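## Task

On the knob box, point knob D3 at 3 o'clock and knob D2 at 1 o'clock. Row A is the row closest to the box's socket side; when you look from the side facing away from the socket, knob 1 of every row is at the left end. The marks around each knob are clock hours, with the centre mark as 12 o'clock. Every other knob must still point at the mark it points at now. Afterwards release the knobs and back the robot away. The robot must not topple or finish leaning, or the task fails. Knobs that stay in place only because the robot holds them are not counted as set.

## Robot and tools

ROBOT. A two-armed mobile robot on a differential-drive base with a central column and a tilting head. Folded, it measures 0.73 m long, 0.62 m wide, 1.88 m tall, with its front 0.40 m ahead of the column. It cannot drive sideways. Cameras: cam_head_left, cam_head_right, cam_left_wrist, cam_right_wrist, nav_camera.

FRAMES. Base frame: origin on the floor under the column between the drive wheels, x forward, y to the left, z up. left_hand and right_hand are reported in this frame as the point where the fingers meet (tips 8 mm further); the hand's z axis runs along the fingers (quat_wxyz maps (0, 0, 1) onto it), its y axis across the opening. The odometry frame is the base frame as it was when the scene began; base_odometry counts wheel turns, so slip looks like travel.

execute_actions. Argument "actions": a list holding one action or none (empty = just report). An action may contain:
- "base": exactly one of {"translate_m": d}, a relative drive in metres from where the base last reported itself, -3 to 3, forward positive; or {"rotate_rad": d}, a relative turn in place in radians, -3.2 to 3.2, left (counter-clockwise from above) positive.
- "joints": a single object keyed by joint name, each value an absolute target. Names and ranges: head_tilt_rad -0.61 to 1.308 (0 level, positive looks down); for each side (left_ / right_): joint1_rad -2.879 to 2.879, joint2_rad 0 to 3.141, joint3_rad 0 to 3.019, joint4_rad -1.692 to 1.57, joint5_rad -1.57 to 1.57 (hand swings sideways, positive to robot's right), joint6_rad -2.094 to 2.094 (hand roll, positive clockwise from behind), gripper_m 0 to 0.093 (fingertip gap in metres). Tolerances for "done": head 0.03, joints 1-6 0.045, 0.14, 0.09, 0.055, 0.03, 0.035, gripper 0.003.
- "speeds": optional caps for this action only, translate_m 0.05 to 0.8 m/s, rotate_rad 0.1 to 1 rad/s (maximums are defaults). It does not slow arms. Base moves needing over 8.667 s are refused; no action exceeds 15 s.
"cameras": list of camera names, ["all"] or omitted for all, [] for none. Unknown keys or out-of-range values refuse the call with no motion. Joints left out may keep pushing at older targets.

wait: "seconds" 0 to 10; commands nothing and returns state and images.
zoom_image: "camera" plus "region" [x0, y0, x1, y1] in pixels of that camera's latest full image, origin top-left, at most 504 by 504.
finished_scene: "scene" 1 or 2; ends it irreversibly and reports success, then gives the next task.

ARM GEOMETRY. With left_joint1_rad -1.57 (right 1.57) and joints 5, 6 at 0, the arm moves in a vertical forward plane 0.23 m beside the column. Define a = j2 - 0.35, b = 1.05 + j2 - j3, c = b - j4 (c = 1.57 means fingers straight down). Hand point: ahead = 0.12 + 0.39 sin a + 0.38 cos b + 0.25 cos c; up = 1.46 + 0.39 cos a - 0.38 sin b - 0.25 sin c. Example: j2, j3, j4 = 0.93, 0.78, 0.14 gives 0.60 m ahead, 1.21 m up. Real hands sag up to about 5 cm lower and nearer the column. Reach is about 1 m from the shoulder, no lower than 0.47 m. Fingers are 7 cm long; the wrist body is 10 cm wide; the wrist camera sticks out 11 cm on one side.

RESULTS. base_status and joint_status give how each motion ended: done, off_target (rest away from target, may still push), contact_stop (base wheel stalled; back off 0.05 m before retrying or turning), time_out (joint holds near where it stopped), not_followed / "joint command not followed" with a cause (safety check refused an arm target because of self, other arm, body or an obstacle; move the joints it touched back at least 0.05 rad, or move the other arm away). on_its_own lists uncommanded behaviour; "held at" is a target, not a position. If turned_by_wheels and turned_by_imu differ by over about 4 % and at least 0.05 rad, the base hit something or slipped. base_tilt is in degrees (forward, right), with roughly 1 degree fixed error; a drop of 0.5 degrees forward during a move means leaning back. motor_effort covers only left_wheel and right_wheel, in percent (bracket = peak). wheel_motors_off = 1 means overload cut-off. A gripper reading staying 0.002 m or more above its target means it is holding something. After a reported stop, later motion calls in the same reply are skipped.

CAUTIONS. Tiny target changes (under about 0.03 rad, 0.08 for joints 2 and 3) may not move a joint. For gentle contact step about 0.05 rad per call from your previous target. A blocked arm keeps pushing and can overheat (worst with joint 5 far over); relieve it by resending its reported positions as targets. Pushing the base for about 3 s cuts the wheels for 2 s. Table tops 0.30 to 1.20 m high can slide over the base and strike the column. Never let the arms collide or press on each other. Avoid drops, slams and hard shoves; release the knobs, drive clear, and keep the robot upright before ending a scene.

Each tool is called as name(argument=value, ...), one argument or row to a line, values as JSON.

## Session

execute_actions(
  actions=[],
)

Scene clock: 0.00 s.
base_odometry: x=+0.000 y=+0.000 heading=+0.000 (m, m, rad; odometry frame)
turned_by_wheels: +0.000 (rad since the last result)
turned_by_imu: +0.000 (rad since the last result)
base_tilt: forward=+0.4 right=-0.3 (deg)
base_status: not commanded
joint_positions: head_tilt_rad=+0.896 left_joint1_rad=-1.584 left_joint2_rad=+0.879 left_joint3_rad=+0.402 left_joint4_rad=-0.944 left_joint5_rad=+0.008 left_joint6_rad=-0.004 left_gripper_m=+0.094 right_joint1_rad=+1.597 right_joint2_rad=+0.876 right_joint3_rad=+0.392 right_joint4_rad=-0.928 right_joint5_rad=+0.033 right_joint6_rad=+0.017 right_gripper_m=+0.095
joint_status: not commanded
wheel_motors_off: 0
motor_effort: left_wheel=+1 right_wheel=+3 (%)
left_hand: x=+0.1452 y=+0.2204 z=+1.2530 quat_wxyz=(+0.434, -0.002, -0.901, +0.006) (m; base frame)
right_hand: x=+0.1429 y=-0.2257 z=+1.2516 quat_wxyz=(+0.430, +0.010, -0.903, +0.011) (m; base frame)
pictures: cam_head_left, cam_head_right, cam_left_wrist, cam_right_wrist, nav_camera
Images, in order (width x height): cam_head_left 504x504, cam_head_right 504x504, cam_left_wrist 504x504, cam_right_wrist 504x504, nav_camera 504x504.

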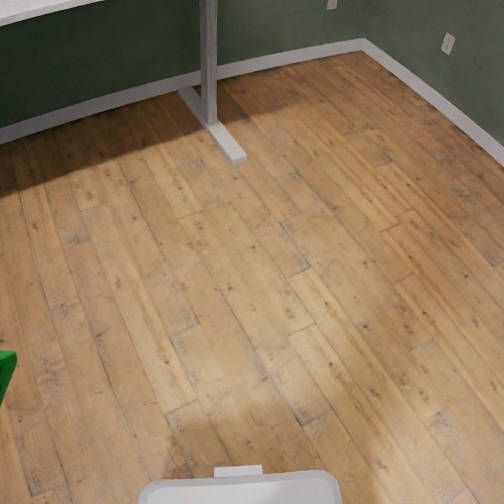

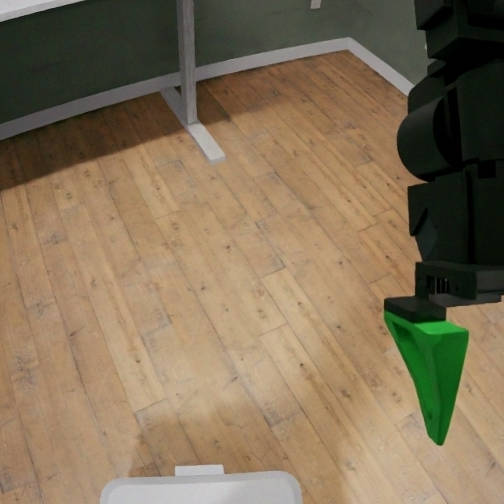

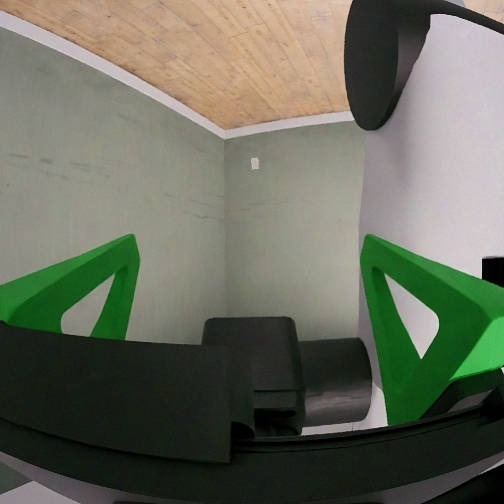

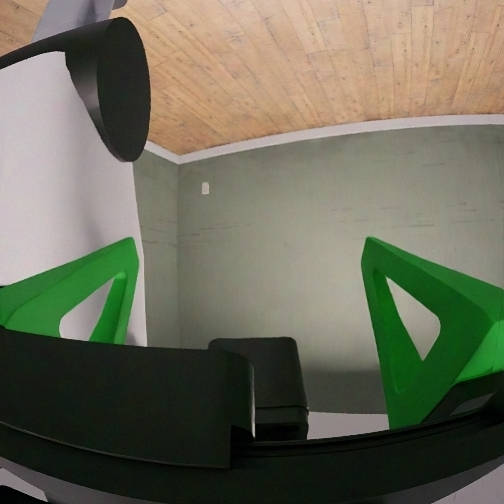

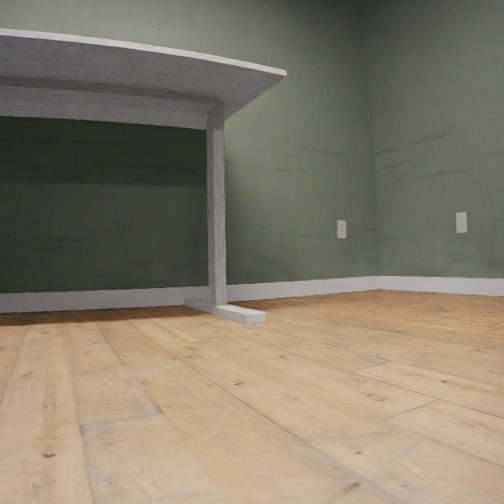

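execute_actions(
  actions=[
    {"base":{"rotate_rad":0.5},"joints":{"head_tilt_rad":0.35}},
  ],
  cameras=["cam_head_left","cam_head_right"],
)

Scene clock: 3.83 s.
base_odometry: x=+0.000 y=+0.000 heading=+0.499 (m, m, rad; odometry frame)
turned_by_wheels: +0.499 (rad since the last result)
turned_by_imu: +0.497 (rad since the last result)
base_tilt: forward=+0.5 right=-0.3 (deg)
base_status: done
joint_positions: head_tilt_rad=+0.369 left_joint1_rad=-1.584 left_joint2_rad=+0.879 left_joint3_rad=+0.402 left_joint4_rad=-0.944 left_joint5_rad=+0.008 left_joint6_rad=-0.004 left_gripper_m=+0.094 right_joint1_rad=+1.597 right_joint2_rad=+0.876 right_joint3_rad=+0.392 right_joint4_rad=-0.928 right_joint5_rad=+0.033 right_joint6_rad=+0.017 right_gripper_m=+0.095
joint_status: all done
wheel_motors_off: 0
motor_effort: left_wheel=-3(29) right_wheel=+3(35) (%)
left_hand: x=+0.1452 y=+0.2204 z=+1.2530 quat_wxyz=(+0.434, -0.002, -0.901, +0.006) (m; base frame)
right_hand: x=+0.1429 y=-0.2257 z=+1.2516 quat_wxyz=(+0.430, +0.010, -0.903, +0.011) (m; base frame)
pictures: cam_head_left, cam_head_right
Images, in order (width x height): cam_head_left 504x504, cam_head_right 504x504.

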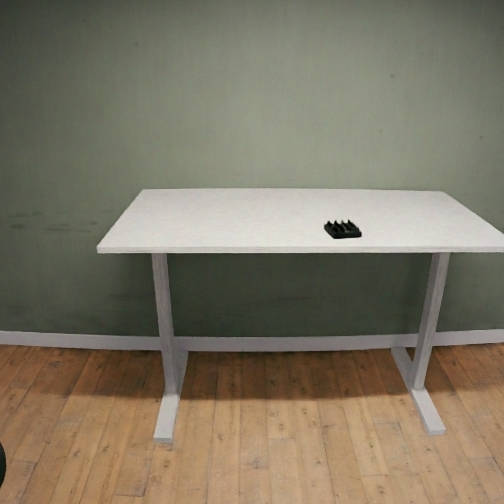

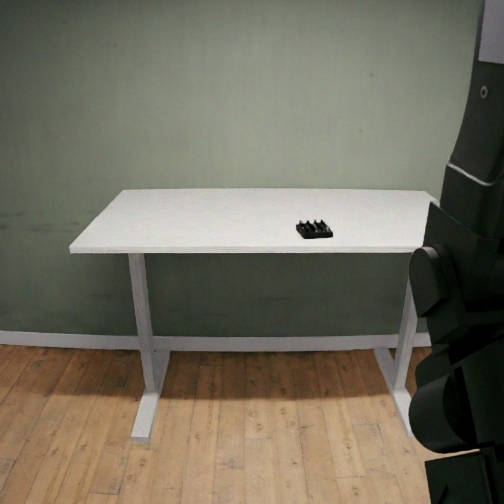

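execute_actions(
  actions=[
    {"base":{"translate_m":0.8},"joints":{"head_tilt_rad":0.7,"right_joint1_rad":1.57,"right_joint2_rad":0.85,"right_joint3_rad":1.5,"right_joint4_rad":-1.17,"right_joint5_rad":0,"right_joint6_rad":0}},
  ],
  cameras=["cam_head_left","cam_head_right","cam_right_wrist"],
)

Scene clock: 10.67 s.
base_odometry: x=+0.703 y=+0.383 heading=+0.499 (m, m, rad; odometry frame)
turned_by_wheels: +0.000 (rad since the last result)
turned_by_imu: +0.001 (rad since the last result)
base_tilt: forward=+0.4 right=-0.2 (deg)
base_status: done
joint_positions: head_tilt_rad=+0.703 left_joint1_rad=-1.584 left_joint2_rad=+0.879 left_joint3_rad=+0.404 left_joint4_rad=-0.944 left_joint5_rad=+0.008 left_joint6_rad=-0.004 left_gripper_m=+0.094 right_joint1_rad=+1.581 right_joint2_rad=+0.861 right_joint3_rad=+1.459 right_joint4_rad=-1.166 right_joint5_rad=+0.004 right_joint6_rad=+0.008 right_gripper_m=+0.095
joint_status: all done
wheel_motors_off: 0
motor_effort: left_wheel=+0(41) right_wheel=+0(53) (%)
left_hand: x=+0.1460 y=+0.2204 z=+1.2527 quat_wxyz=(+0.433, -0.002, -0.901, +0.006) (m; base frame)
right_hand: x=+0.6467 y=-0.2226 z=+1.3799 quat_wxyz=(+0.022, -0.001, -1.000, -0.002) (m; base frame)
pictures: cam_head_left, cam_head_right, cam_right_wrist
Images, in order (width x height): cam_head_left 504x504, cam_head_right 504x504, cam_right_wrist 504x504.

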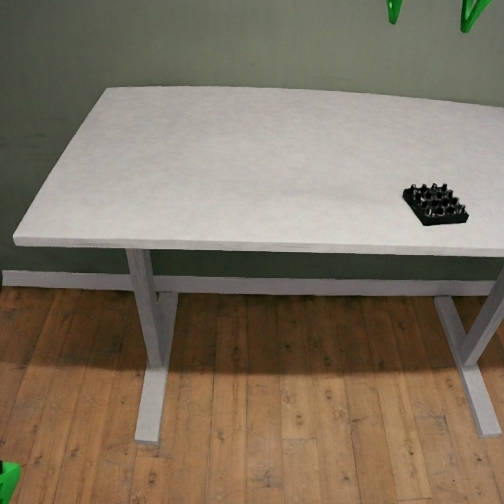

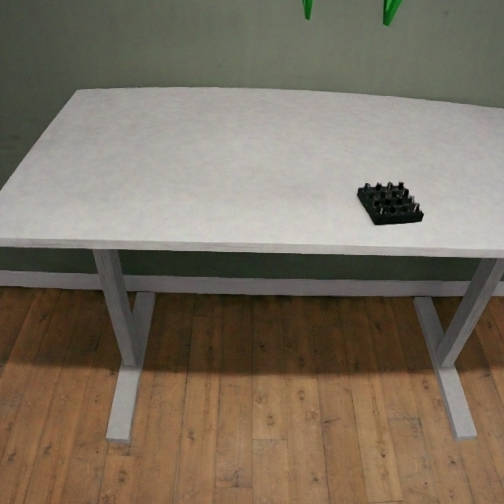

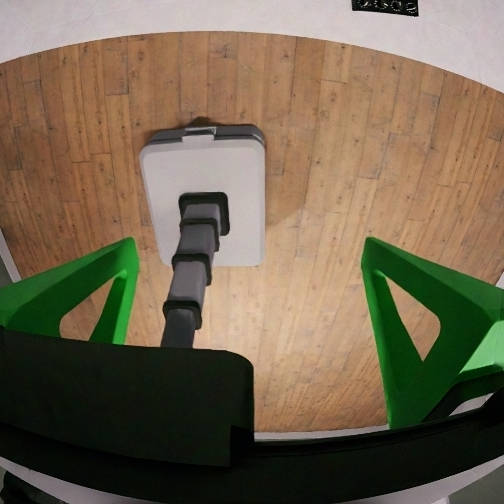

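execute_actions(
  actions=[
    {"base":{"rotate_rad":-0.2}},
  ],
  cameras=[],
)

execute_actions(
  actions=[
    {"base":{"translate_m":0.3},"joints":{"head_tilt_rad":0.85}},
  ],
  cameras=["cam_head_left","cam_head_right","cam_right_wrist"],
)

Scene clock: 16.30 s.
base_odometry: x=+0.703 y=+0.383 heading=+0.300 (m, m, rad; odometry frame)
turned_by_wheels: -0.199 (rad since the last result)
turned_by_imu: -0.197 (rad since the last result)
base_tilt: forward=+0.5 right=-0.3 (deg)
base_status: done
joint_positions: head_tilt_rad=+0.703 left_joint1_rad=-1.584 left_joint2_rad=+0.879 left_joint3_rad=+0.404 left_joint4_rad=-0.944 left_joint5_rad=+0.008 left_joint6_rad=-0.004 left_gripper_m=+0.094 right_joint1_rad=+1.580 right_joint2_rad=+0.861 right_joint3_rad=+1.459 right_joint4_rad=-1.166 right_joint5_rad=+0.002 right_joint6_rad=+0.008 right_gripper_m=+0.095
joint_status: not commanded
wheel_motors_off: 0
motor_effort: left_wheel=+1(33) right_wheel=-2(46) (%)
left_hand: x=+0.1460 y=+0.2204 z=+1.2527 quat_wxyz=(+0.433, -0.002, -0.901, +0.006) (m; base frame)
right_hand: x=+0.6467 y=-0.2226 z=+1.3799 quat_wxyz=(+0.022, -0.001, -1.000, -0.003) (m; base frame)
pictures: none
No camera images: the call's "cameras" was empty. Leave "cameras" out to get every camera's image.

Scene clock: 18.27 s.
base_odometry: x=+0.990 y=+0.471 heading=+0.299 (m, m, rad; odometry frame)
turned_by_wheels: -0.001 (rad since the last result)
turned_by_imu: -0.001 (rad since the last result)
base_tilt: forward=+0.4 right=-0.2 (deg)
base_status: done
joint_positions: head_tilt_rad=+0.852 left_joint1_rad=-1.584 left_joint2_rad=+0.879 left_joint3_rad=+0.405 left_joint4_rad=-0.944 left_joint5_rad=+0.008 left_joint6_rad=-0.004 left_gripper_m=+0.094 right_joint1_rad=+1.580 right_joint2_rad=+0.861 right_joint3_rad=+1.461 right_joint4_rad=-1.167 right_joint5_rad=+0.002 right_joint6_rad=+0.008 right_gripper_m=+0.095
joint_status: all done
wheel_motors_off: 0
motor_effort: left_wheel=-1(48) right_wheel=+1(54) (%)
left_hand: x=+0.1464 y=+0.2204 z=+1.2526 quat_wxyz=(+0.433, -0.002, -0.902, +0.006) (m; base frame)
right_hand: x=+0.6470 y=-0.2226 z=+1.3804 quat_wxyz=(+0.022, -0.001, -1.000, -0.003) (m; base frame)
pictures: cam_head_left, cam_head_right, cam_right_wrist
Images, in order (width x height): cam_head_left 504x504, cam_head_right 504x504, cam_right_wrist 504x504.

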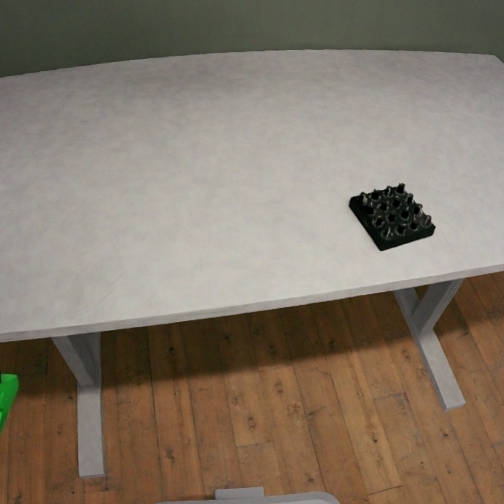

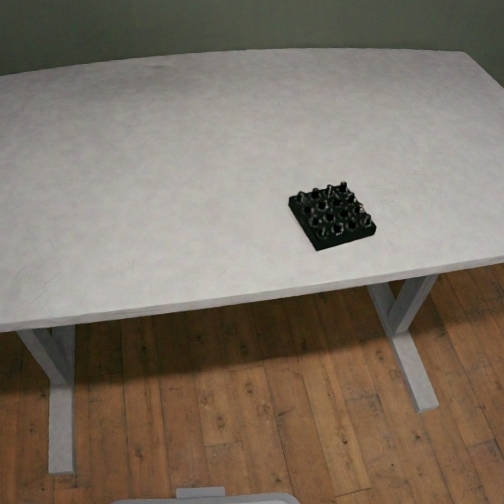

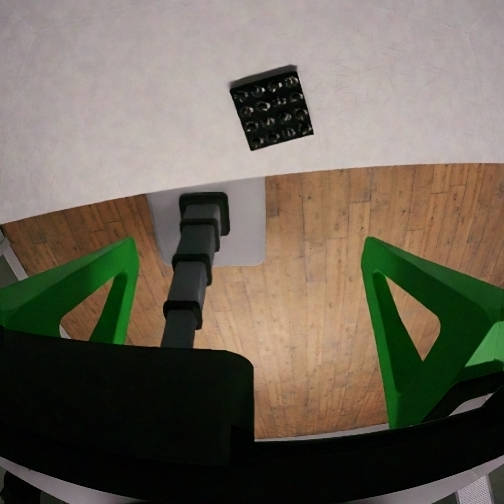

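execute_actions(
  actions=[
    {"joints":{"right_joint2_rad":1.25,"right_joint3_rad":1.4,"right_joint4_rad":-0.64,"right_gripper_m":0.03}},
  ],
  cameras=["cam_head_left","cam_right_wrist"],
)

zoom_image(
  camera="cam_right_wrist",
  region=[130,30,400,300],
)

Scene clock: 22.87 s.
base_odometry: x=+0.990 y=+0.471 heading=+0.299 (m, m, rad; odometry frame)
turned_by_wheels: +0.000 (rad since the last result)
turned_by_imu: +0.000 (rad since the last result)
base_tilt: forward=+0.4 right=-0.4 (deg)
base_status: not commanded
joint_positions: head_tilt_rad=+0.852 left_joint1_rad=-1.584 left_joint2_rad=+0.879 left_joint3_rad=+0.405 left_joint4_rad=-0.944 left_joint5_rad=+0.008 left_joint6_rad=-0.004 left_gripper_m=+0.094 right_joint1_rad=+1.580 right_joint2_rad=+1.274 right_joint3_rad=+1.383 right_joint4_rad=-0.647 right_joint5_rad=+0.002 right_joint6_rad=+0.008 right_gripper_m=+0.030
joint_status: all done
wheel_motors_off: 0
motor_effort: left_wheel=-2(3) right_wheel=+2(3) (%)
left_hand: x=+0.1464 y=+0.2204 z=+1.2526 quat_wxyz=(+0.433, -0.002, -0.902, +0.006) (m; base frame)
right_hand: x=+0.6540 y=-0.2205 z=+1.1329 quat_wxyz=(+0.007, -0.001, -1.000, -0.003) (m; base frame)
pictures: cam_head_left, cam_right_wrist
Images, in order (width x height): cam_head_left 504x504, cam_right_wrist 504x504.

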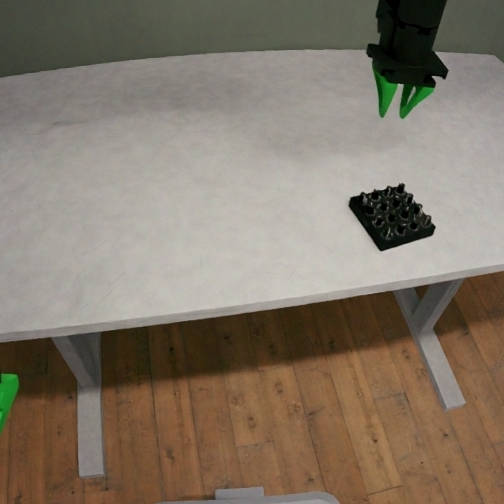

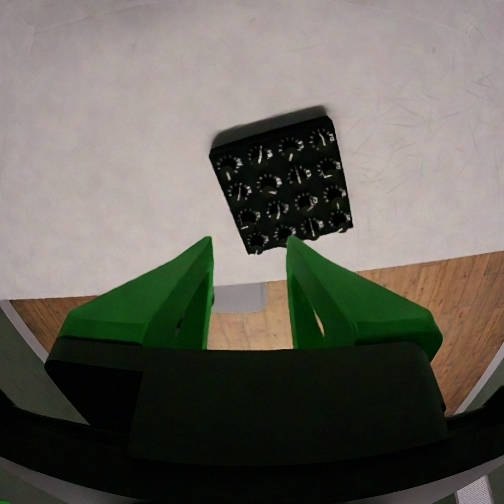

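Region (130, 30, 400, 300) of cam_right_wrist's 504x504 image, scaled by 1.867, with more detail than that image has.

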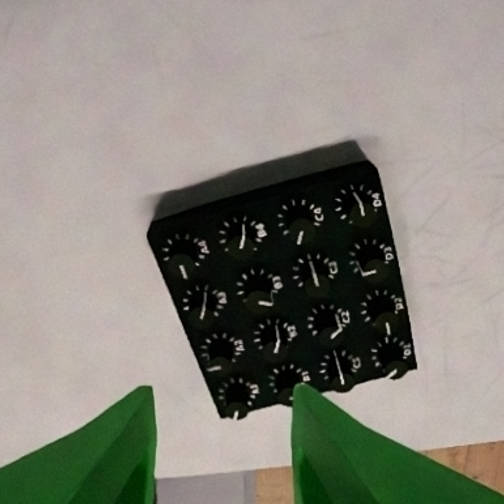

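execute_actions(
  actions=[
    {"base":{"rotate_rad":-0.15},"joints":{"right_joint2_rad":1.46,"right_joint3_rad":1.31,"right_joint4_rad":-0.34}},
  ],
  cameras=["cam_head_left","cam_right_wrist"],
)

zoom_image(
  camera="cam_right_wrist",
  region=[100,30,400,330],
)

Scene clock: 29.77 s.
base_odometry: x=+0.990 y=+0.471 heading=+0.151 (m, m, rad; odometry frame)
turned_by_wheels: -0.149 (rad since the last result)
turned_by_imu: -0.146 (rad since the last result)
base_tilt: forward=+0.5 right=-0.3 (deg)
base_status: done
joint_positions: head_tilt_rad=+0.852 left_joint1_rad=-1.584 left_joint2_rad=+0.879 left_joint3_rad=+0.405 left_joint4_rad=-0.944 left_joint5_rad=+0.008 left_joint6_rad=-0.004 left_gripper_m=+0.094 right_joint1_rad=+1.573 right_joint2_rad=+1.475 right_joint3_rad=+1.297 right_joint4_rad=-0.348 right_joint5_rad=+0.002 right_joint6_rad=+0.008 right_gripper_m=+0.030
joint_status: all done
wheel_motors_off: 0
motor_effort: left_wheel=+1(44) right_wheel=-1(48) (%)
left_hand: x=+0.1464 y=+0.2204 z=+1.2526 quat_wxyz=(+0.433, -0.002, -0.902, +0.006) (m; base frame)
right_hand: x=+0.6007 y=-0.2244 z=+1.0155 quat_wxyz=(+0.001, -0.003, -1.000, +0.000) (m; base frame)
pictures: cam_head_left, cam_right_wrist
Images, in order (width x height): cam_head_left 504x504, cam_right_wrist 504x504.

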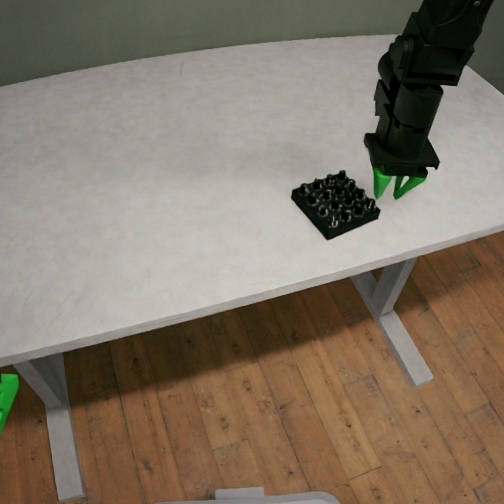

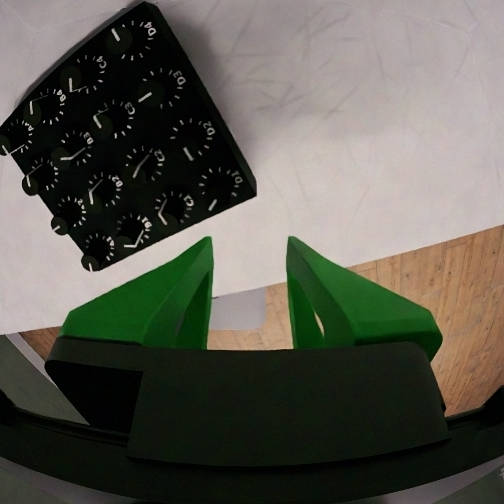

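Region (100, 30, 400, 330) of cam_right_wrist's 504x504 image, scaled by 1.680, with more detail than that image has.

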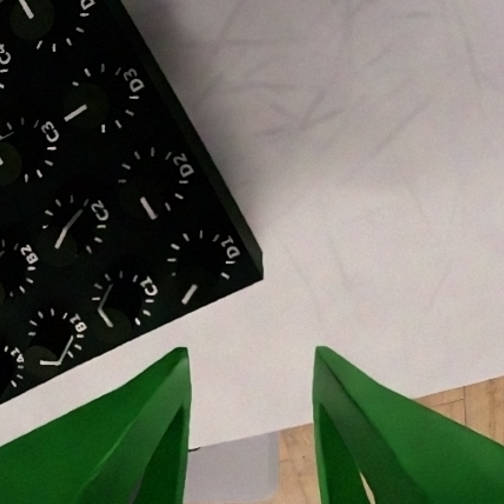

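execute_actions(
  actions=[
    {"base":{"rotate_rad":0.043},"joints":{"right_gripper_m":0.022}},
  ],
  cameras=[],
)

execute_actions(
  actions=[
    {"base":{"translate_m":0.02}},
  ],
  cameras=["cam_head_left","cam_right_wrist"],
)

Scene clock: 35.50 s.
base_odometry: x=+0.990 y=+0.471 heading=+0.192 (m, m, rad; odometry frame)
turned_by_wheels: +0.041 (rad since the last result)
turned_by_imu: +0.042 (rad since the last result)
base_tilt: forward=+0.4 right=-0.3 (deg)
base_status: done
joint_positions: head_tilt_rad=+0.852 left_joint1_rad=-1.584 left_joint2_rad=+0.879 left_joint3_rad=+0.404 left_joint4_rad=-0.944 left_joint5_rad=+0.008 left_joint6_rad=-0.004 left_gripper_m=+0.094 right_joint1_rad=+1.573 right_joint2_rad=+1.475 right_joint3_rad=+1.297 right_joint4_rad=-0.348 right_joint5_rad=+0.002 right_joint6_rad=+0.008 right_gripper_m=+0.022
joint_status: all done
wheel_motors_off: 0
motor_effort: left_wheel=+0(15) right_wheel=+1(41) (%)
left_hand: x=+0.1462 y=+0.2204 z=+1.2526 quat_wxyz=(+0.433, -0.002, -0.902, +0.006) (m; base frame)
right_hand: x=+0.6007 y=-0.2246 z=+1.0155 quat_wxyz=(+0.001, -0.003, -1.000, +0.000) (m; base frame)
pictures: none
No camera images: the call's "cameras" was empty. Leave "cameras" out to get every camera's image.

Scene clock: 36.63 s.
base_odometry: x=+1.009 y=+0.475 heading=+0.191 (m, m, rad; odometry frame)
turned_by_wheels: -0.002 (rad since the last result)
turned_by_imu: -0.002 (rad since the last result)
base_tilt: forward=+0.5 right=-0.2 (deg)
base_status: done
joint_positions: head_tilt_rad=+0.852 left_joint1_rad=-1.584 left_joint2_rad=+0.878 left_joint3_rad=+0.402 left_joint4_rad=-0.944 left_joint5_rad=+0.008 left_joint6_rad=-0.004 left_gripper_m=+0.094 right_joint1_rad=+1.572 right_joint2_rad=+1.475 right_joint3_rad=+1.298 right_joint4_rad=-0.345 right_joint5_rad=+0.002 right_joint6_rad=+0.008 right_gripper_m=+0.022
joint_status: not commanded
wheel_motors_off: 0
motor_effort: left_wheel=-2(45) right_wheel=+0(72) (%)
left_hand: x=+0.1451 y=+0.2204 z=+1.2530 quat_wxyz=(+0.434, -0.002, -0.901, +0.006) (m; base frame)
right_hand: x=+0.6019 y=-0.2248 z=+1.0158 quat_wxyz=(-0.001, -0.004, -1.000, +0.000) (m; base frame)
pictures: cam_head_left, cam_right_wrist
Images, in order (width x height): cam_head_left 504x504, cam_right_wrist 504x504.

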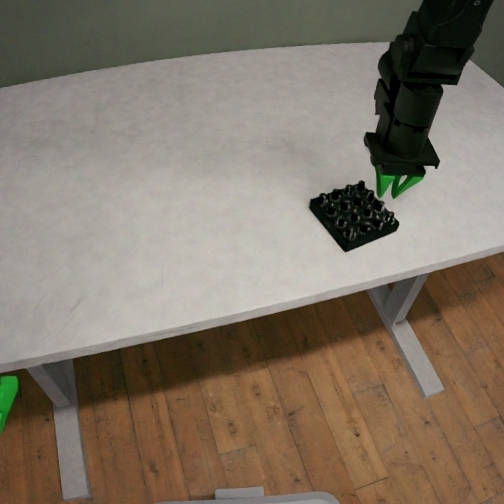

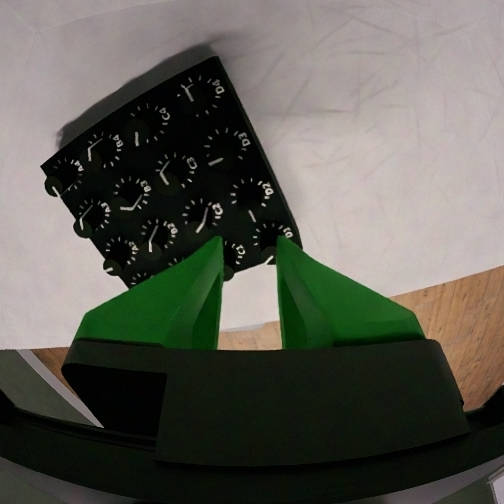

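execute_actions(
  actions=[
    {"joints":{"right_joint2_rad":1.51,"right_joint3_rad":1.37}},
  ],
  cameras=["cam_head_left","cam_right_wrist"],
)

zoom_image(
  camera="cam_head_left",
  region=[300,130,450,280],
)

Scene clock: 41.40 s.
base_odometry: x=+1.009 y=+0.475 heading=+0.191 (m, m, rad; odometry frame)
turned_by_wheels: +0.000 (rad since the last result)
turned_by_imu: +0.000 (rad since the last result)
base_tilt: forward=+0.5 right=-0.3 (deg)
base_status: not commanded
joint_positions: head_tilt_rad=+0.852 left_joint1_rad=-1.584 left_joint2_rad=+0.878 left_joint3_rad=+0.402 left_joint4_rad=-0.944 left_joint5_rad=+0.008 left_joint6_rad=-0.004 left_gripper_m=+0.094 right_joint1_rad=+1.572 right_joint2_rad=+1.486 right_joint3_rad=+1.351 right_joint4_rad=-0.345 right_joint5_rad=+0.002 right_joint6_rad=+0.008 right_gripper_m=+0.022
joint_status: all done
wheel_motors_off: 0
motor_effort: left_wheel=-2(3) right_wheel=+0(1) (%)
left_hand: x=+0.1451 y=+0.2204 z=+1.2530 quat_wxyz=(+0.434, -0.002, -0.901, +0.006) (m; base frame)
right_hand: x=+0.6286 y=-0.2248 z=+1.0176 quat_wxyz=(-0.021, -0.004, -1.000, +0.000) (m; base frame)
pictures: cam_head_left, cam_right_wrist
Images, in order (width x height): cam_head_left 504x504, cam_right_wrist 504x504.

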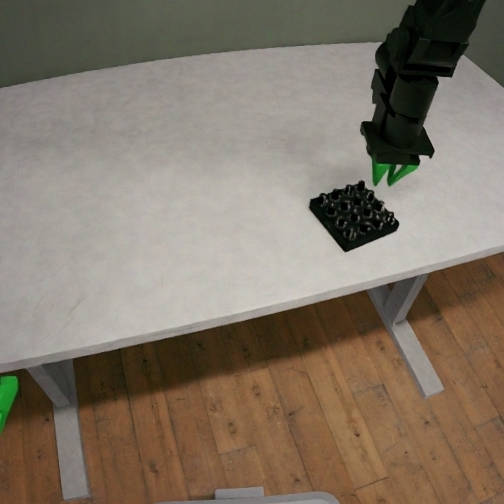

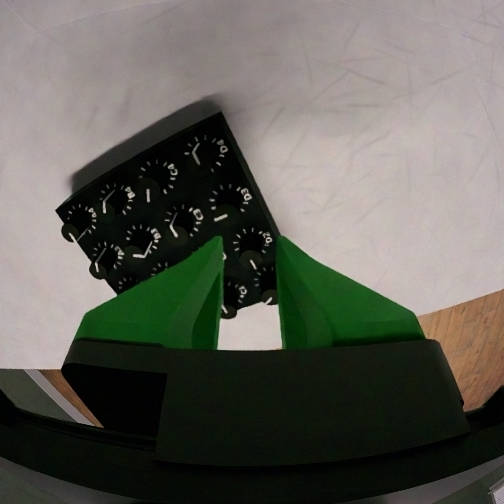

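Region (300, 130, 450, 280) of cam_head_left's 504x504 image, scaled by 3.360, with more detail than that image has.

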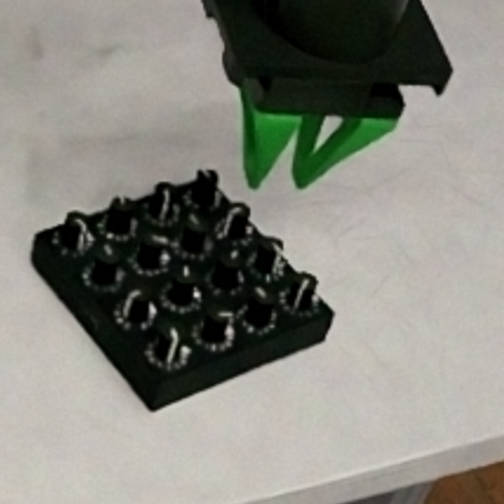

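execute_actions(
  actions=[
    {"joints":{"right_joint2_rad":1.55}},
  ],
  cameras=["cam_head_left","cam_right_wrist"],
)

zoom_image(
  camera="cam_head_left",
  region=[300,130,450,280],
)

Scene clock: 44.90 s.
base_odometry: x=+1.009 y=+0.475 heading=+0.191 (m, m, rad; odometry frame)
turned_by_wheels: +0.000 (rad since the last result)
turned_by_imu: +0.000 (rad since the last result)
base_tilt: forward=+0.4 right=-0.3 (deg)
base_status: not commanded
joint_positions: head_tilt_rad=+0.852 left_joint1_rad=-1.584 left_joint2_rad=+0.878 left_joint3_rad=+0.402 left_joint4_rad=-0.944 left_joint5_rad=+0.008 left_joint6_rad=-0.004 left_gripper_m=+0.094 right_joint1_rad=+1.572 right_joint2_rad=+1.531 right_joint3_rad=+1.351 right_joint4_rad=-0.345 right_joint5_rad=+0.002 right_joint6_rad=+0.008 right_gripper_m=+0.022
joint_status: all done
wheel_motors_off: 0
motor_effort: left_wheel=-3(2) right_wheel=+1(0) (%)
left_hand: x=+0.1451 y=+0.2204 z=+1.2530 quat_wxyz=(+0.434, -0.002, -0.901, +0.006) (m; base frame)
right_hand: x=+0.6087 y=-0.2247 z=+0.9957 quat_wxyz=(+0.001, -0.004, -1.000, +0.000) (m; base frame)
pictures: cam_head_left, cam_right_wrist
Images, in order (width x height): cam_head_left 504x504, cam_right_wrist 504x504.

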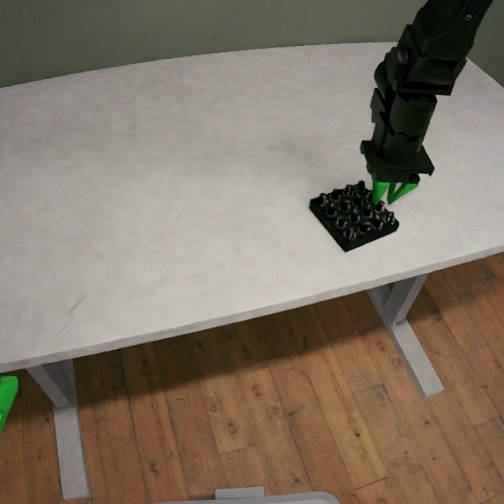

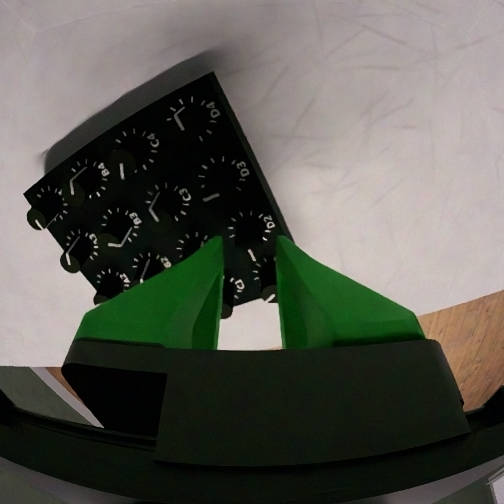

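Region (300, 130, 450, 280) of cam_head_left's 504x504 image, scaled by 3.360, with more detail than that image has.

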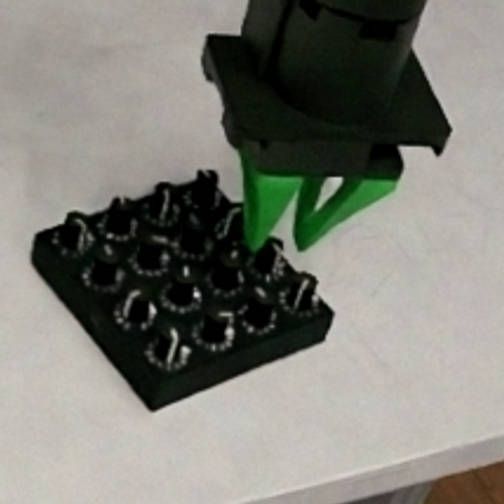

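execute_actions(
  actions=[
    {"joints":{"right_joint2_rad":1.57}},
  ],
  cameras=["cam_head_left","cam_right_wrist"],
)

zoom_image(
  camera="cam_head_left",
  region=[300,130,450,280],
)

zoom_image(
  camera="cam_right_wrist",
  region=[150,130,350,330],
)

Scene clock: 49.57 s.
base_odometry: x=+1.009 y=+0.475 heading=+0.191 (m, m, rad; odometry frame)
turned_by_wheels: +0.000 (rad since the last result)
turned_by_imu: +0.000 (rad since the last result)
base_tilt: forward=+0.5 right=-0.3 (deg)
base_status: not commanded
joint_positions: head_tilt_rad=+0.852 left_joint1_rad=-1.584 left_joint2_rad=+0.878 left_joint3_rad=+0.402 left_joint4_rad=-0.944 left_joint5_rad=+0.008 left_joint6_rad=-0.004 left_gripper_m=+0.094 right_joint1_rad=+1.572 right_joint2_rad=+1.541 right_joint3_rad=+1.351 right_joint4_rad=-0.345 right_joint5_rad=+0.002 right_joint6_rad=+0.008 right_gripper_m=+0.022
joint_status: all done
wheel_motors_off: 0
motor_effort: left_wheel=-3(3) right_wheel=+0(0) (%)
left_hand: x=+0.1451 y=+0.2204 z=+1.2530 quat_wxyz=(+0.434, -0.002, -0.901, +0.006) (m; base frame)
right_hand: x=+0.6041 y=-0.2247 z=+0.9909 quat_wxyz=(+0.006, -0.004, -1.000, +0.000) (m; base frame)
pictures: cam_head_left, cam_right_wrist
Images, in order (width x height): cam_head_left 504x504, cam_right_wrist 504x504.

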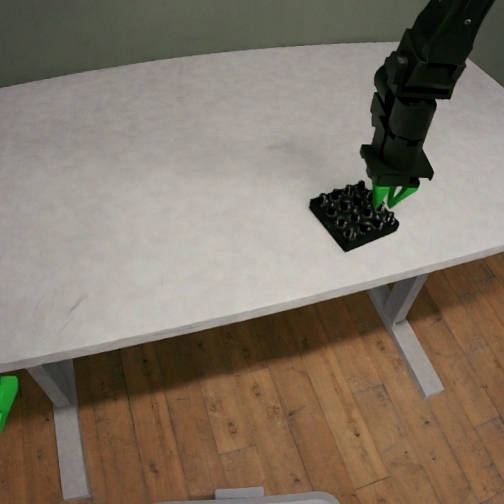

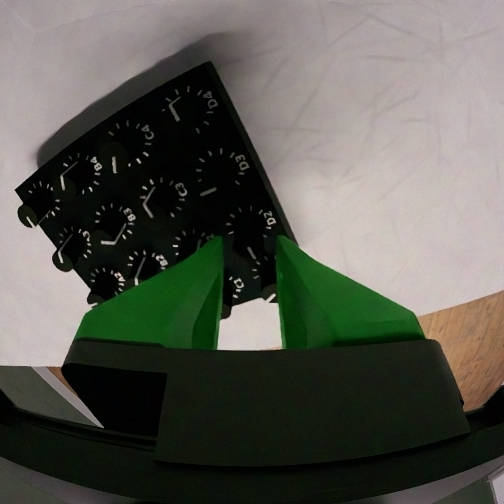

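Region (300, 130, 450, 280) of cam_head_left's 504x504 image, scaled by 3.360, with more detail than that image has.

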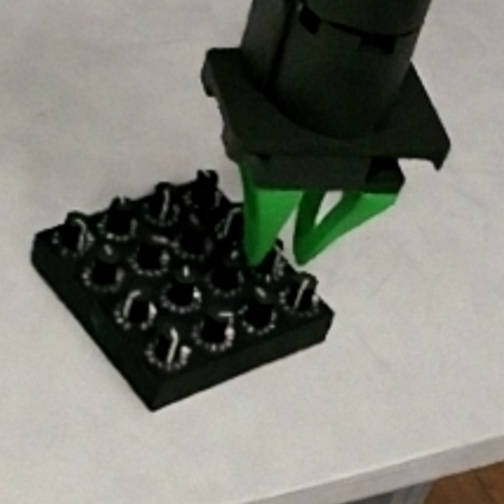

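Region (150, 130, 350, 330) of cam_right_wrist's 504x504 image, scaled by 2.520, with more detail than that image has.

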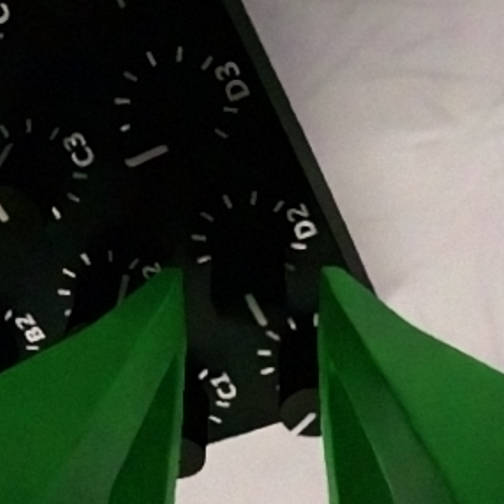

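Both views put the tips at mid-knob. Try gripping.

execute_actions(
  actions=[
    {"joints":{"right_gripper_m":0.004}},
  ],
  cameras=["cam_right_wrist"],
)

execute_actions(
  actions=[
    {"joints":{"right_joint6_rad":2.09}},
  ],
  cameras=[],
)

execute_actions(
  actions=[
    {"joints":{"right_gripper_m":0.02}},
  ],
  cameras=["cam_right_wrist","cam_head_left"],
)

zoom_image(
  camera="cam_right_wrist",
  region=[100,80,400,380],
)

Scene clock: 54.43 s.
base_odometry: x=+1.009 y=+0.475 heading=+0.191 (m, m, rad; odometry frame)
turned_by_wheels: +0.000 (rad since the last result)
turned_by_imu: +0.000 (rad since the last result)
base_tilt: forward=+0.6 right=-0.3 (deg)
base_status: not commanded
joint_positions: head_tilt_rad=+0.852 left_joint1_rad=-1.584 left_joint2_rad=+0.878 left_joint3_rad=+0.402 left_joint4_rad=-0.944 left_joint5_rad=+0.008 left_joint6_rad=-0.004 left_gripper_m=+0.094 right_joint1_rad=+1.572 right_joint2_rad=+1.541 right_joint3_rad=+1.351 right_joint4_rad=-0.345 right_joint5_rad=+0.001 right_joint6_rad=+0.008 right_gripper_m=+0.009
joint_status: right_gripper_m off_target (ended at +0.009, target +0.004)
wheel_motors_off: 0
motor_effort: left_wheel=-2(3) right_wheel=+0(0) (%)
left_hand: x=+0.1451 y=+0.2204 z=+1.2530 quat_wxyz=(+0.434, -0.002, -0.901, +0.006) (m; base frame)
right_hand: x=+0.6039 y=-0.2246 z=+0.9907 quat_wxyz=(+0.006, -0.004, -1.000, +0.000) (m; base frame)
pictures: cam_right_wrist
Images, in order (width x height): cam_right_wrist 504x504.

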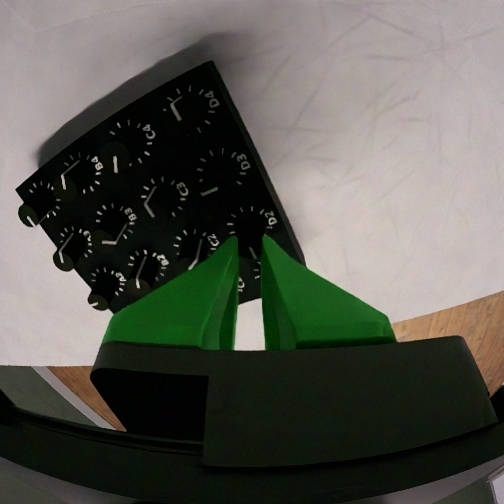

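Scene clock: 56.37 s.
base_odometry: x=+1.009 y=+0.475 heading=+0.191 (m, m, rad; odometry frame)
turned_by_wheels: +0.000 (rad since the last result)
turned_by_imu: +0.000 (rad since the last result)
base_tilt: forward=+0.5 right=-0.2 (deg)
base_status: not commanded
joint_positions: head_tilt_rad=+0.852 left_joint1_rad=-1.584 left_joint2_rad=+0.878 left_joint3_rad=+0.402 left_joint4_rad=-0.944 left_joint5_rad=+0.008 left_joint6_rad=-0.004 left_gripper_m=+0.094 right_joint1_rad=+1.572 right_joint2_rad=+1.541 right_joint3_rad=+1.351 right_joint4_rad=-0.345 right_joint5_rad=-0.001 right_joint6_rad=+2.064 right_gripper_m=+0.009
joint_status: all done
joint sent to its limit — the command would take right_joint6_rad past its upper limit, so that joint was sent only as far as its limit.
wheel_motors_off: 0
motor_effort: left_wheel=-3(2) right_wheel=+0(0) (%)
left_hand: x=+0.1451 y=+0.2204 z=+1.2530 quat_wxyz=(+0.434, -0.002, -0.901, +0.006) (m; base frame)
right_hand: x=+0.6039 y=-0.2244 z=+0.9907 quat_wxyz=(+0.004, -0.858, -0.513, +0.005) (m; base frame)
pictures: none
No camera images: the call's "cameras" was empty. Leave "cameras" out to get every camera's image.

Scene clock: 56.83 s.
base_odometry: x=+1.009 y=+0.475 heading=+0.191 (m, m, rad; odometry frame)
turned_by_wheels: +0.000 (rad since the last result)
turned_by_imu: +0.000 (rad since the last result)
base_tilt: forward=+0.5 right=-0.3 (deg)
base_status: not commanded
joint_positions: head_tilt_rad=+0.852 left_joint1_rad=-1.584 left_joint2_rad=+0.878 left_joint3_rad=+0.402 left_joint4_rad=-0.944 left_joint5_rad=+0.008 left_joint6_rad=-0.004 left_gripper_m=+0.094 right_joint1_rad=+1.572 right_joint2_rad=+1.541 right_joint3_rad=+1.351 right_joint4_rad=-0.345 right_joint5_rad=-0.001 right_joint6_rad=+2.064 right_gripper_m=+0.020
joint_status: all done
wheel_motors_off: 0
motor_effort: left_wheel=-2(3) right_wheel=+0(0) (%)
left_hand: x=+0.1451 y=+0.2204 z=+1.2530 quat_wxyz=(+0.434, -0.002, -0.901, +0.006) (m; base frame)
right_hand: x=+0.6039 y=-0.2244 z=+0.9907 quat_wxyz=(+0.004, -0.858, -0.513, +0.005) (m; base frame)
pictures: cam_head_left, cam_right_wrist
Images, in order (width x height): cam_head_left 504x504, cam_right_wrist 504x504.

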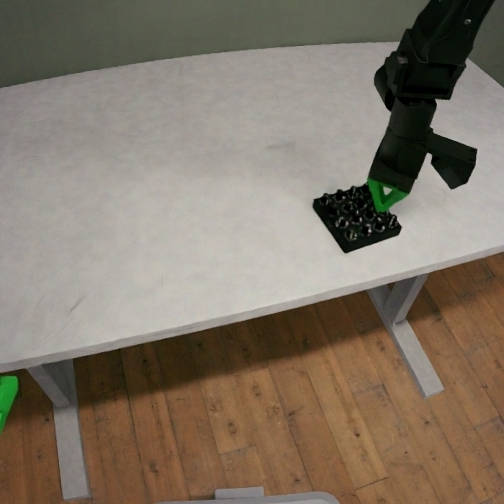

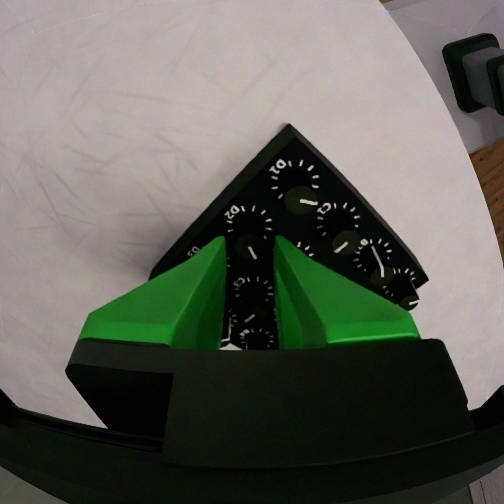

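Region (100, 80, 400, 380) of cam_right_wrist's 504x504 image, scaled by 1.680, with more detail than that image has.

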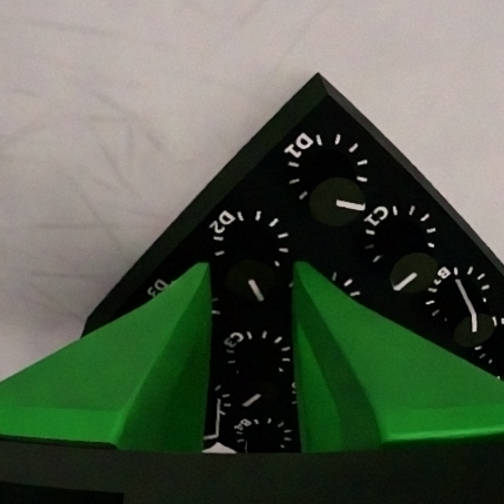

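execute_actions(
  actions=[
    {"joints":{"right_joint6_rad":0,"right_gripper_m":0.022}},
  ],
  cameras=[],
)

execute_actions(
  actions=[
    {"joints":{"right_joint2_rad":1.45}},
  ],
  cameras=["cam_right_wrist"],
)

Scene clock: 61.83 s.
base_odometry: x=+1.009 y=+0.475 heading=+0.191 (m, m, rad; odometry frame)
turned_by_wheels: +0.000 (rad since the last result)
turned_by_imu: +0.000 (rad since the last result)
base_tilt: forward=+0.4 right=-0.3 (deg)
base_status: not commanded
joint_positions: head_tilt_rad=+0.852 left_joint1_rad=-1.584 left_joint2_rad=+0.878 left_joint3_rad=+0.402 left_joint4_rad=-0.944 left_joint5_rad=+0.008 left_joint6_rad=-0.004 left_gripper_m=+0.094 right_joint1_rad=+1.572 right_joint2_rad=+1.541 right_joint3_rad=+1.351 right_joint4_rad=-0.345 right_joint5_rad=-0.001 right_joint6_rad=+0.013 right_gripper_m=+0.022
joint_status: all done
wheel_motors_off: 0
motor_effort: left_wheel=-3(2) right_wheel=+0(0) (%)
left_hand: x=+0.1451 y=+0.2204 z=+1.2530 quat_wxyz=(+0.434, -0.002, -0.901, +0.006) (m; base frame)
right_hand: x=+0.6039 y=-0.2244 z=+0.9907 quat_wxyz=(+0.006, -0.006, -1.000, -0.001) (m; base frame)
pictures: none
No camera images: the call's "cameras" was empty. Leave "cameras" out to get every camera's image.

Scene clock: 62.90 s.
base_odometry: x=+1.009 y=+0.475 heading=+0.191 (m, m, rad; odometry frame)
turned_by_wheels: +0.000 (rad since the last result)
turned_by_imu: +0.000 (rad since the last result)
base_tilt: forward=+0.5 right=-0.3 (deg)
base_status: not commanded
joint_positions: head_tilt_rad=+0.852 left_joint1_rad=-1.584 left_joint2_rad=+0.878 left_joint3_rad=+0.402 left_joint4_rad=-0.944 left_joint5_rad=+0.008 left_joint6_rad=-0.004 left_gripper_m=+0.094 right_joint1_rad=+1.572 right_joint2_rad=+1.457 right_joint3_rad=+1.351 right_joint4_rad=-0.345 right_joint5_rad=-0.001 right_joint6_rad=+0.013 right_gripper_m=+0.022
joint_status: all done
wheel_motors_off: 0
motor_effort: left_wheel=-3(3) right_wheel=+0(0) (%)
left_hand: x=+0.1451 y=+0.2204 z=+1.2530 quat_wxyz=(+0.434, -0.002, -0.901, +0.006) (m; base frame)
right_hand: x=+0.6413 y=-0.2244 z=+1.0326 quat_wxyz=(-0.036, -0.006, -0.999, -0.001) (m; base frame)
pictures: cam_right_wrist
Images, in order (width x height): cam_right_wrist 504x504.

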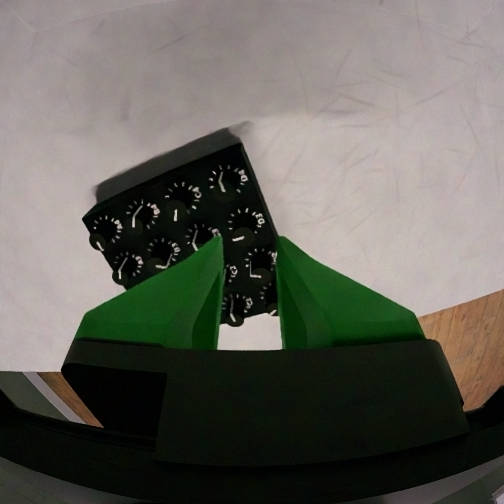

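execute_actions(
  actions=[
    {"base":{"rotate_rad":0.009}},
  ],
  cameras=[],
)

execute_actions(
  actions=[
    {"base":{"translate_m":0.018},"joints":{"right_joint2_rad":1.53}},
  ],
  cameras=["cam_right_wrist","cam_head_left"],
)

zoom_image(
  camera="cam_right_wrist",
  region=[150,130,350,330],
)

Scene clock: 67.20 s.
base_odometry: x=+1.009 y=+0.475 heading=+0.198 (m, m, rad; odometry frame)
turned_by_wheels: +0.007 (rad since the last result)
turned_by_imu: +0.007 (rad since the last result)
base_tilt: forward=+0.5 right=-0.2 (deg)
base_status: done
joint_positions: head_tilt_rad=+0.852 left_joint1_rad=-1.584 left_joint2_rad=+0.878 left_joint3_rad=+0.401 left_joint4_rad=-0.944 left_joint5_rad=+0.008 left_joint6_rad=-0.004 left_gripper_m=+0.094 right_joint1_rad=+1.573 right_joint2_rad=+1.457 right_joint3_rad=+1.351 right_joint4_rad=-0.345 right_joint5_rad=-0.001 right_joint6_rad=+0.013 right_gripper_m=+0.022
joint_status: not commanded
wheel_motors_off: 0
motor_effort: left_wheel=-2(35) right_wheel=+1(50) (%)
left_hand: x=+0.1449 y=+0.2204 z=+1.2531 quat_wxyz=(+0.434, -0.002, -0.901, +0.006) (m; base frame)
right_hand: x=+0.6413 y=-0.2236 z=+1.0326 quat_wxyz=(-0.036, -0.006, -0.999, -0.002) (m; base frame)
pictures: none
No camera images: the call's "cameras" was empty. Leave "cameras" out to get every camera's image.

Scene clock: 68.27 s.
base_odometry: x=+1.027 y=+0.479 heading=+0.196 (m, m, rad; odometry frame)
turned_by_wheels: -0.002 (rad since the last result)
turned_by_imu: -0.002 (rad since the last result)
base_tilt: forward=+0.4 right=-0.3 (deg)
base_status: done
joint_positions: head_tilt_rad=+0.853 left_joint1_rad=-1.584 left_joint2_rad=+0.879 left_joint3_rad=+0.402 left_joint4_rad=-0.944 left_joint5_rad=+0.008 left_joint6_rad=-0.004 left_gripper_m=+0.094 right_joint1_rad=+1.573 right_joint2_rad=+1.510 right_joint3_rad=+1.359 right_joint4_rad=-0.344 right_joint5_rad=-0.001 right_joint6_rad=+0.013 right_gripper_m=+0.022
joint_status: all done
wheel_motors_off: 0
motor_effort: left_wheel=-3(50) right_wheel=+1(70) (%)
left_hand: x=+0.1452 y=+0.2204 z=+1.2530 quat_wxyz=(+0.434, -0.002, -0.901, +0.006) (m; base frame)
right_hand: x=+0.6232 y=-0.2239 z=+1.0067 quat_wxyz=(-0.014, -0.006, -1.000, -0.001) (m; base frame)
pictures: cam_head_left, cam_right_wrist
Images, in order (width x height): cam_head_left 504x504, cam_right_wrist 504x504.

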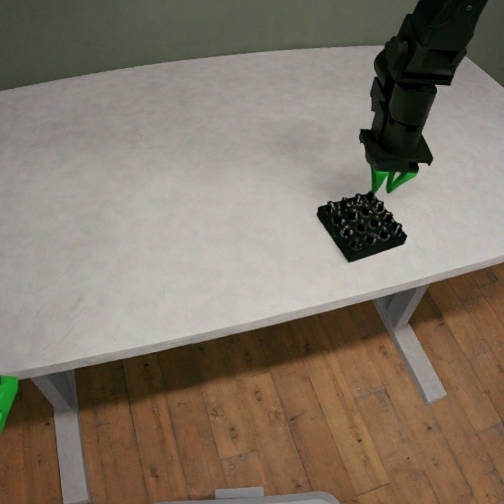

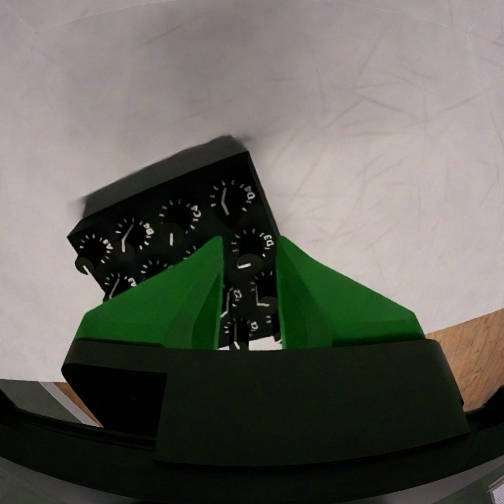

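Region (150, 130, 350, 330) of cam_right_wrist's 504x504 image, scaled by 2.520, with more detail than that image has.

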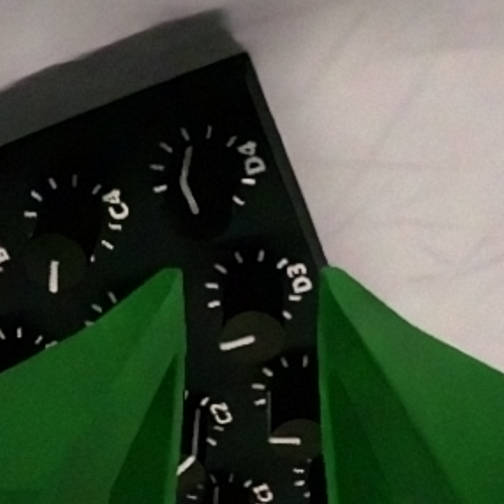

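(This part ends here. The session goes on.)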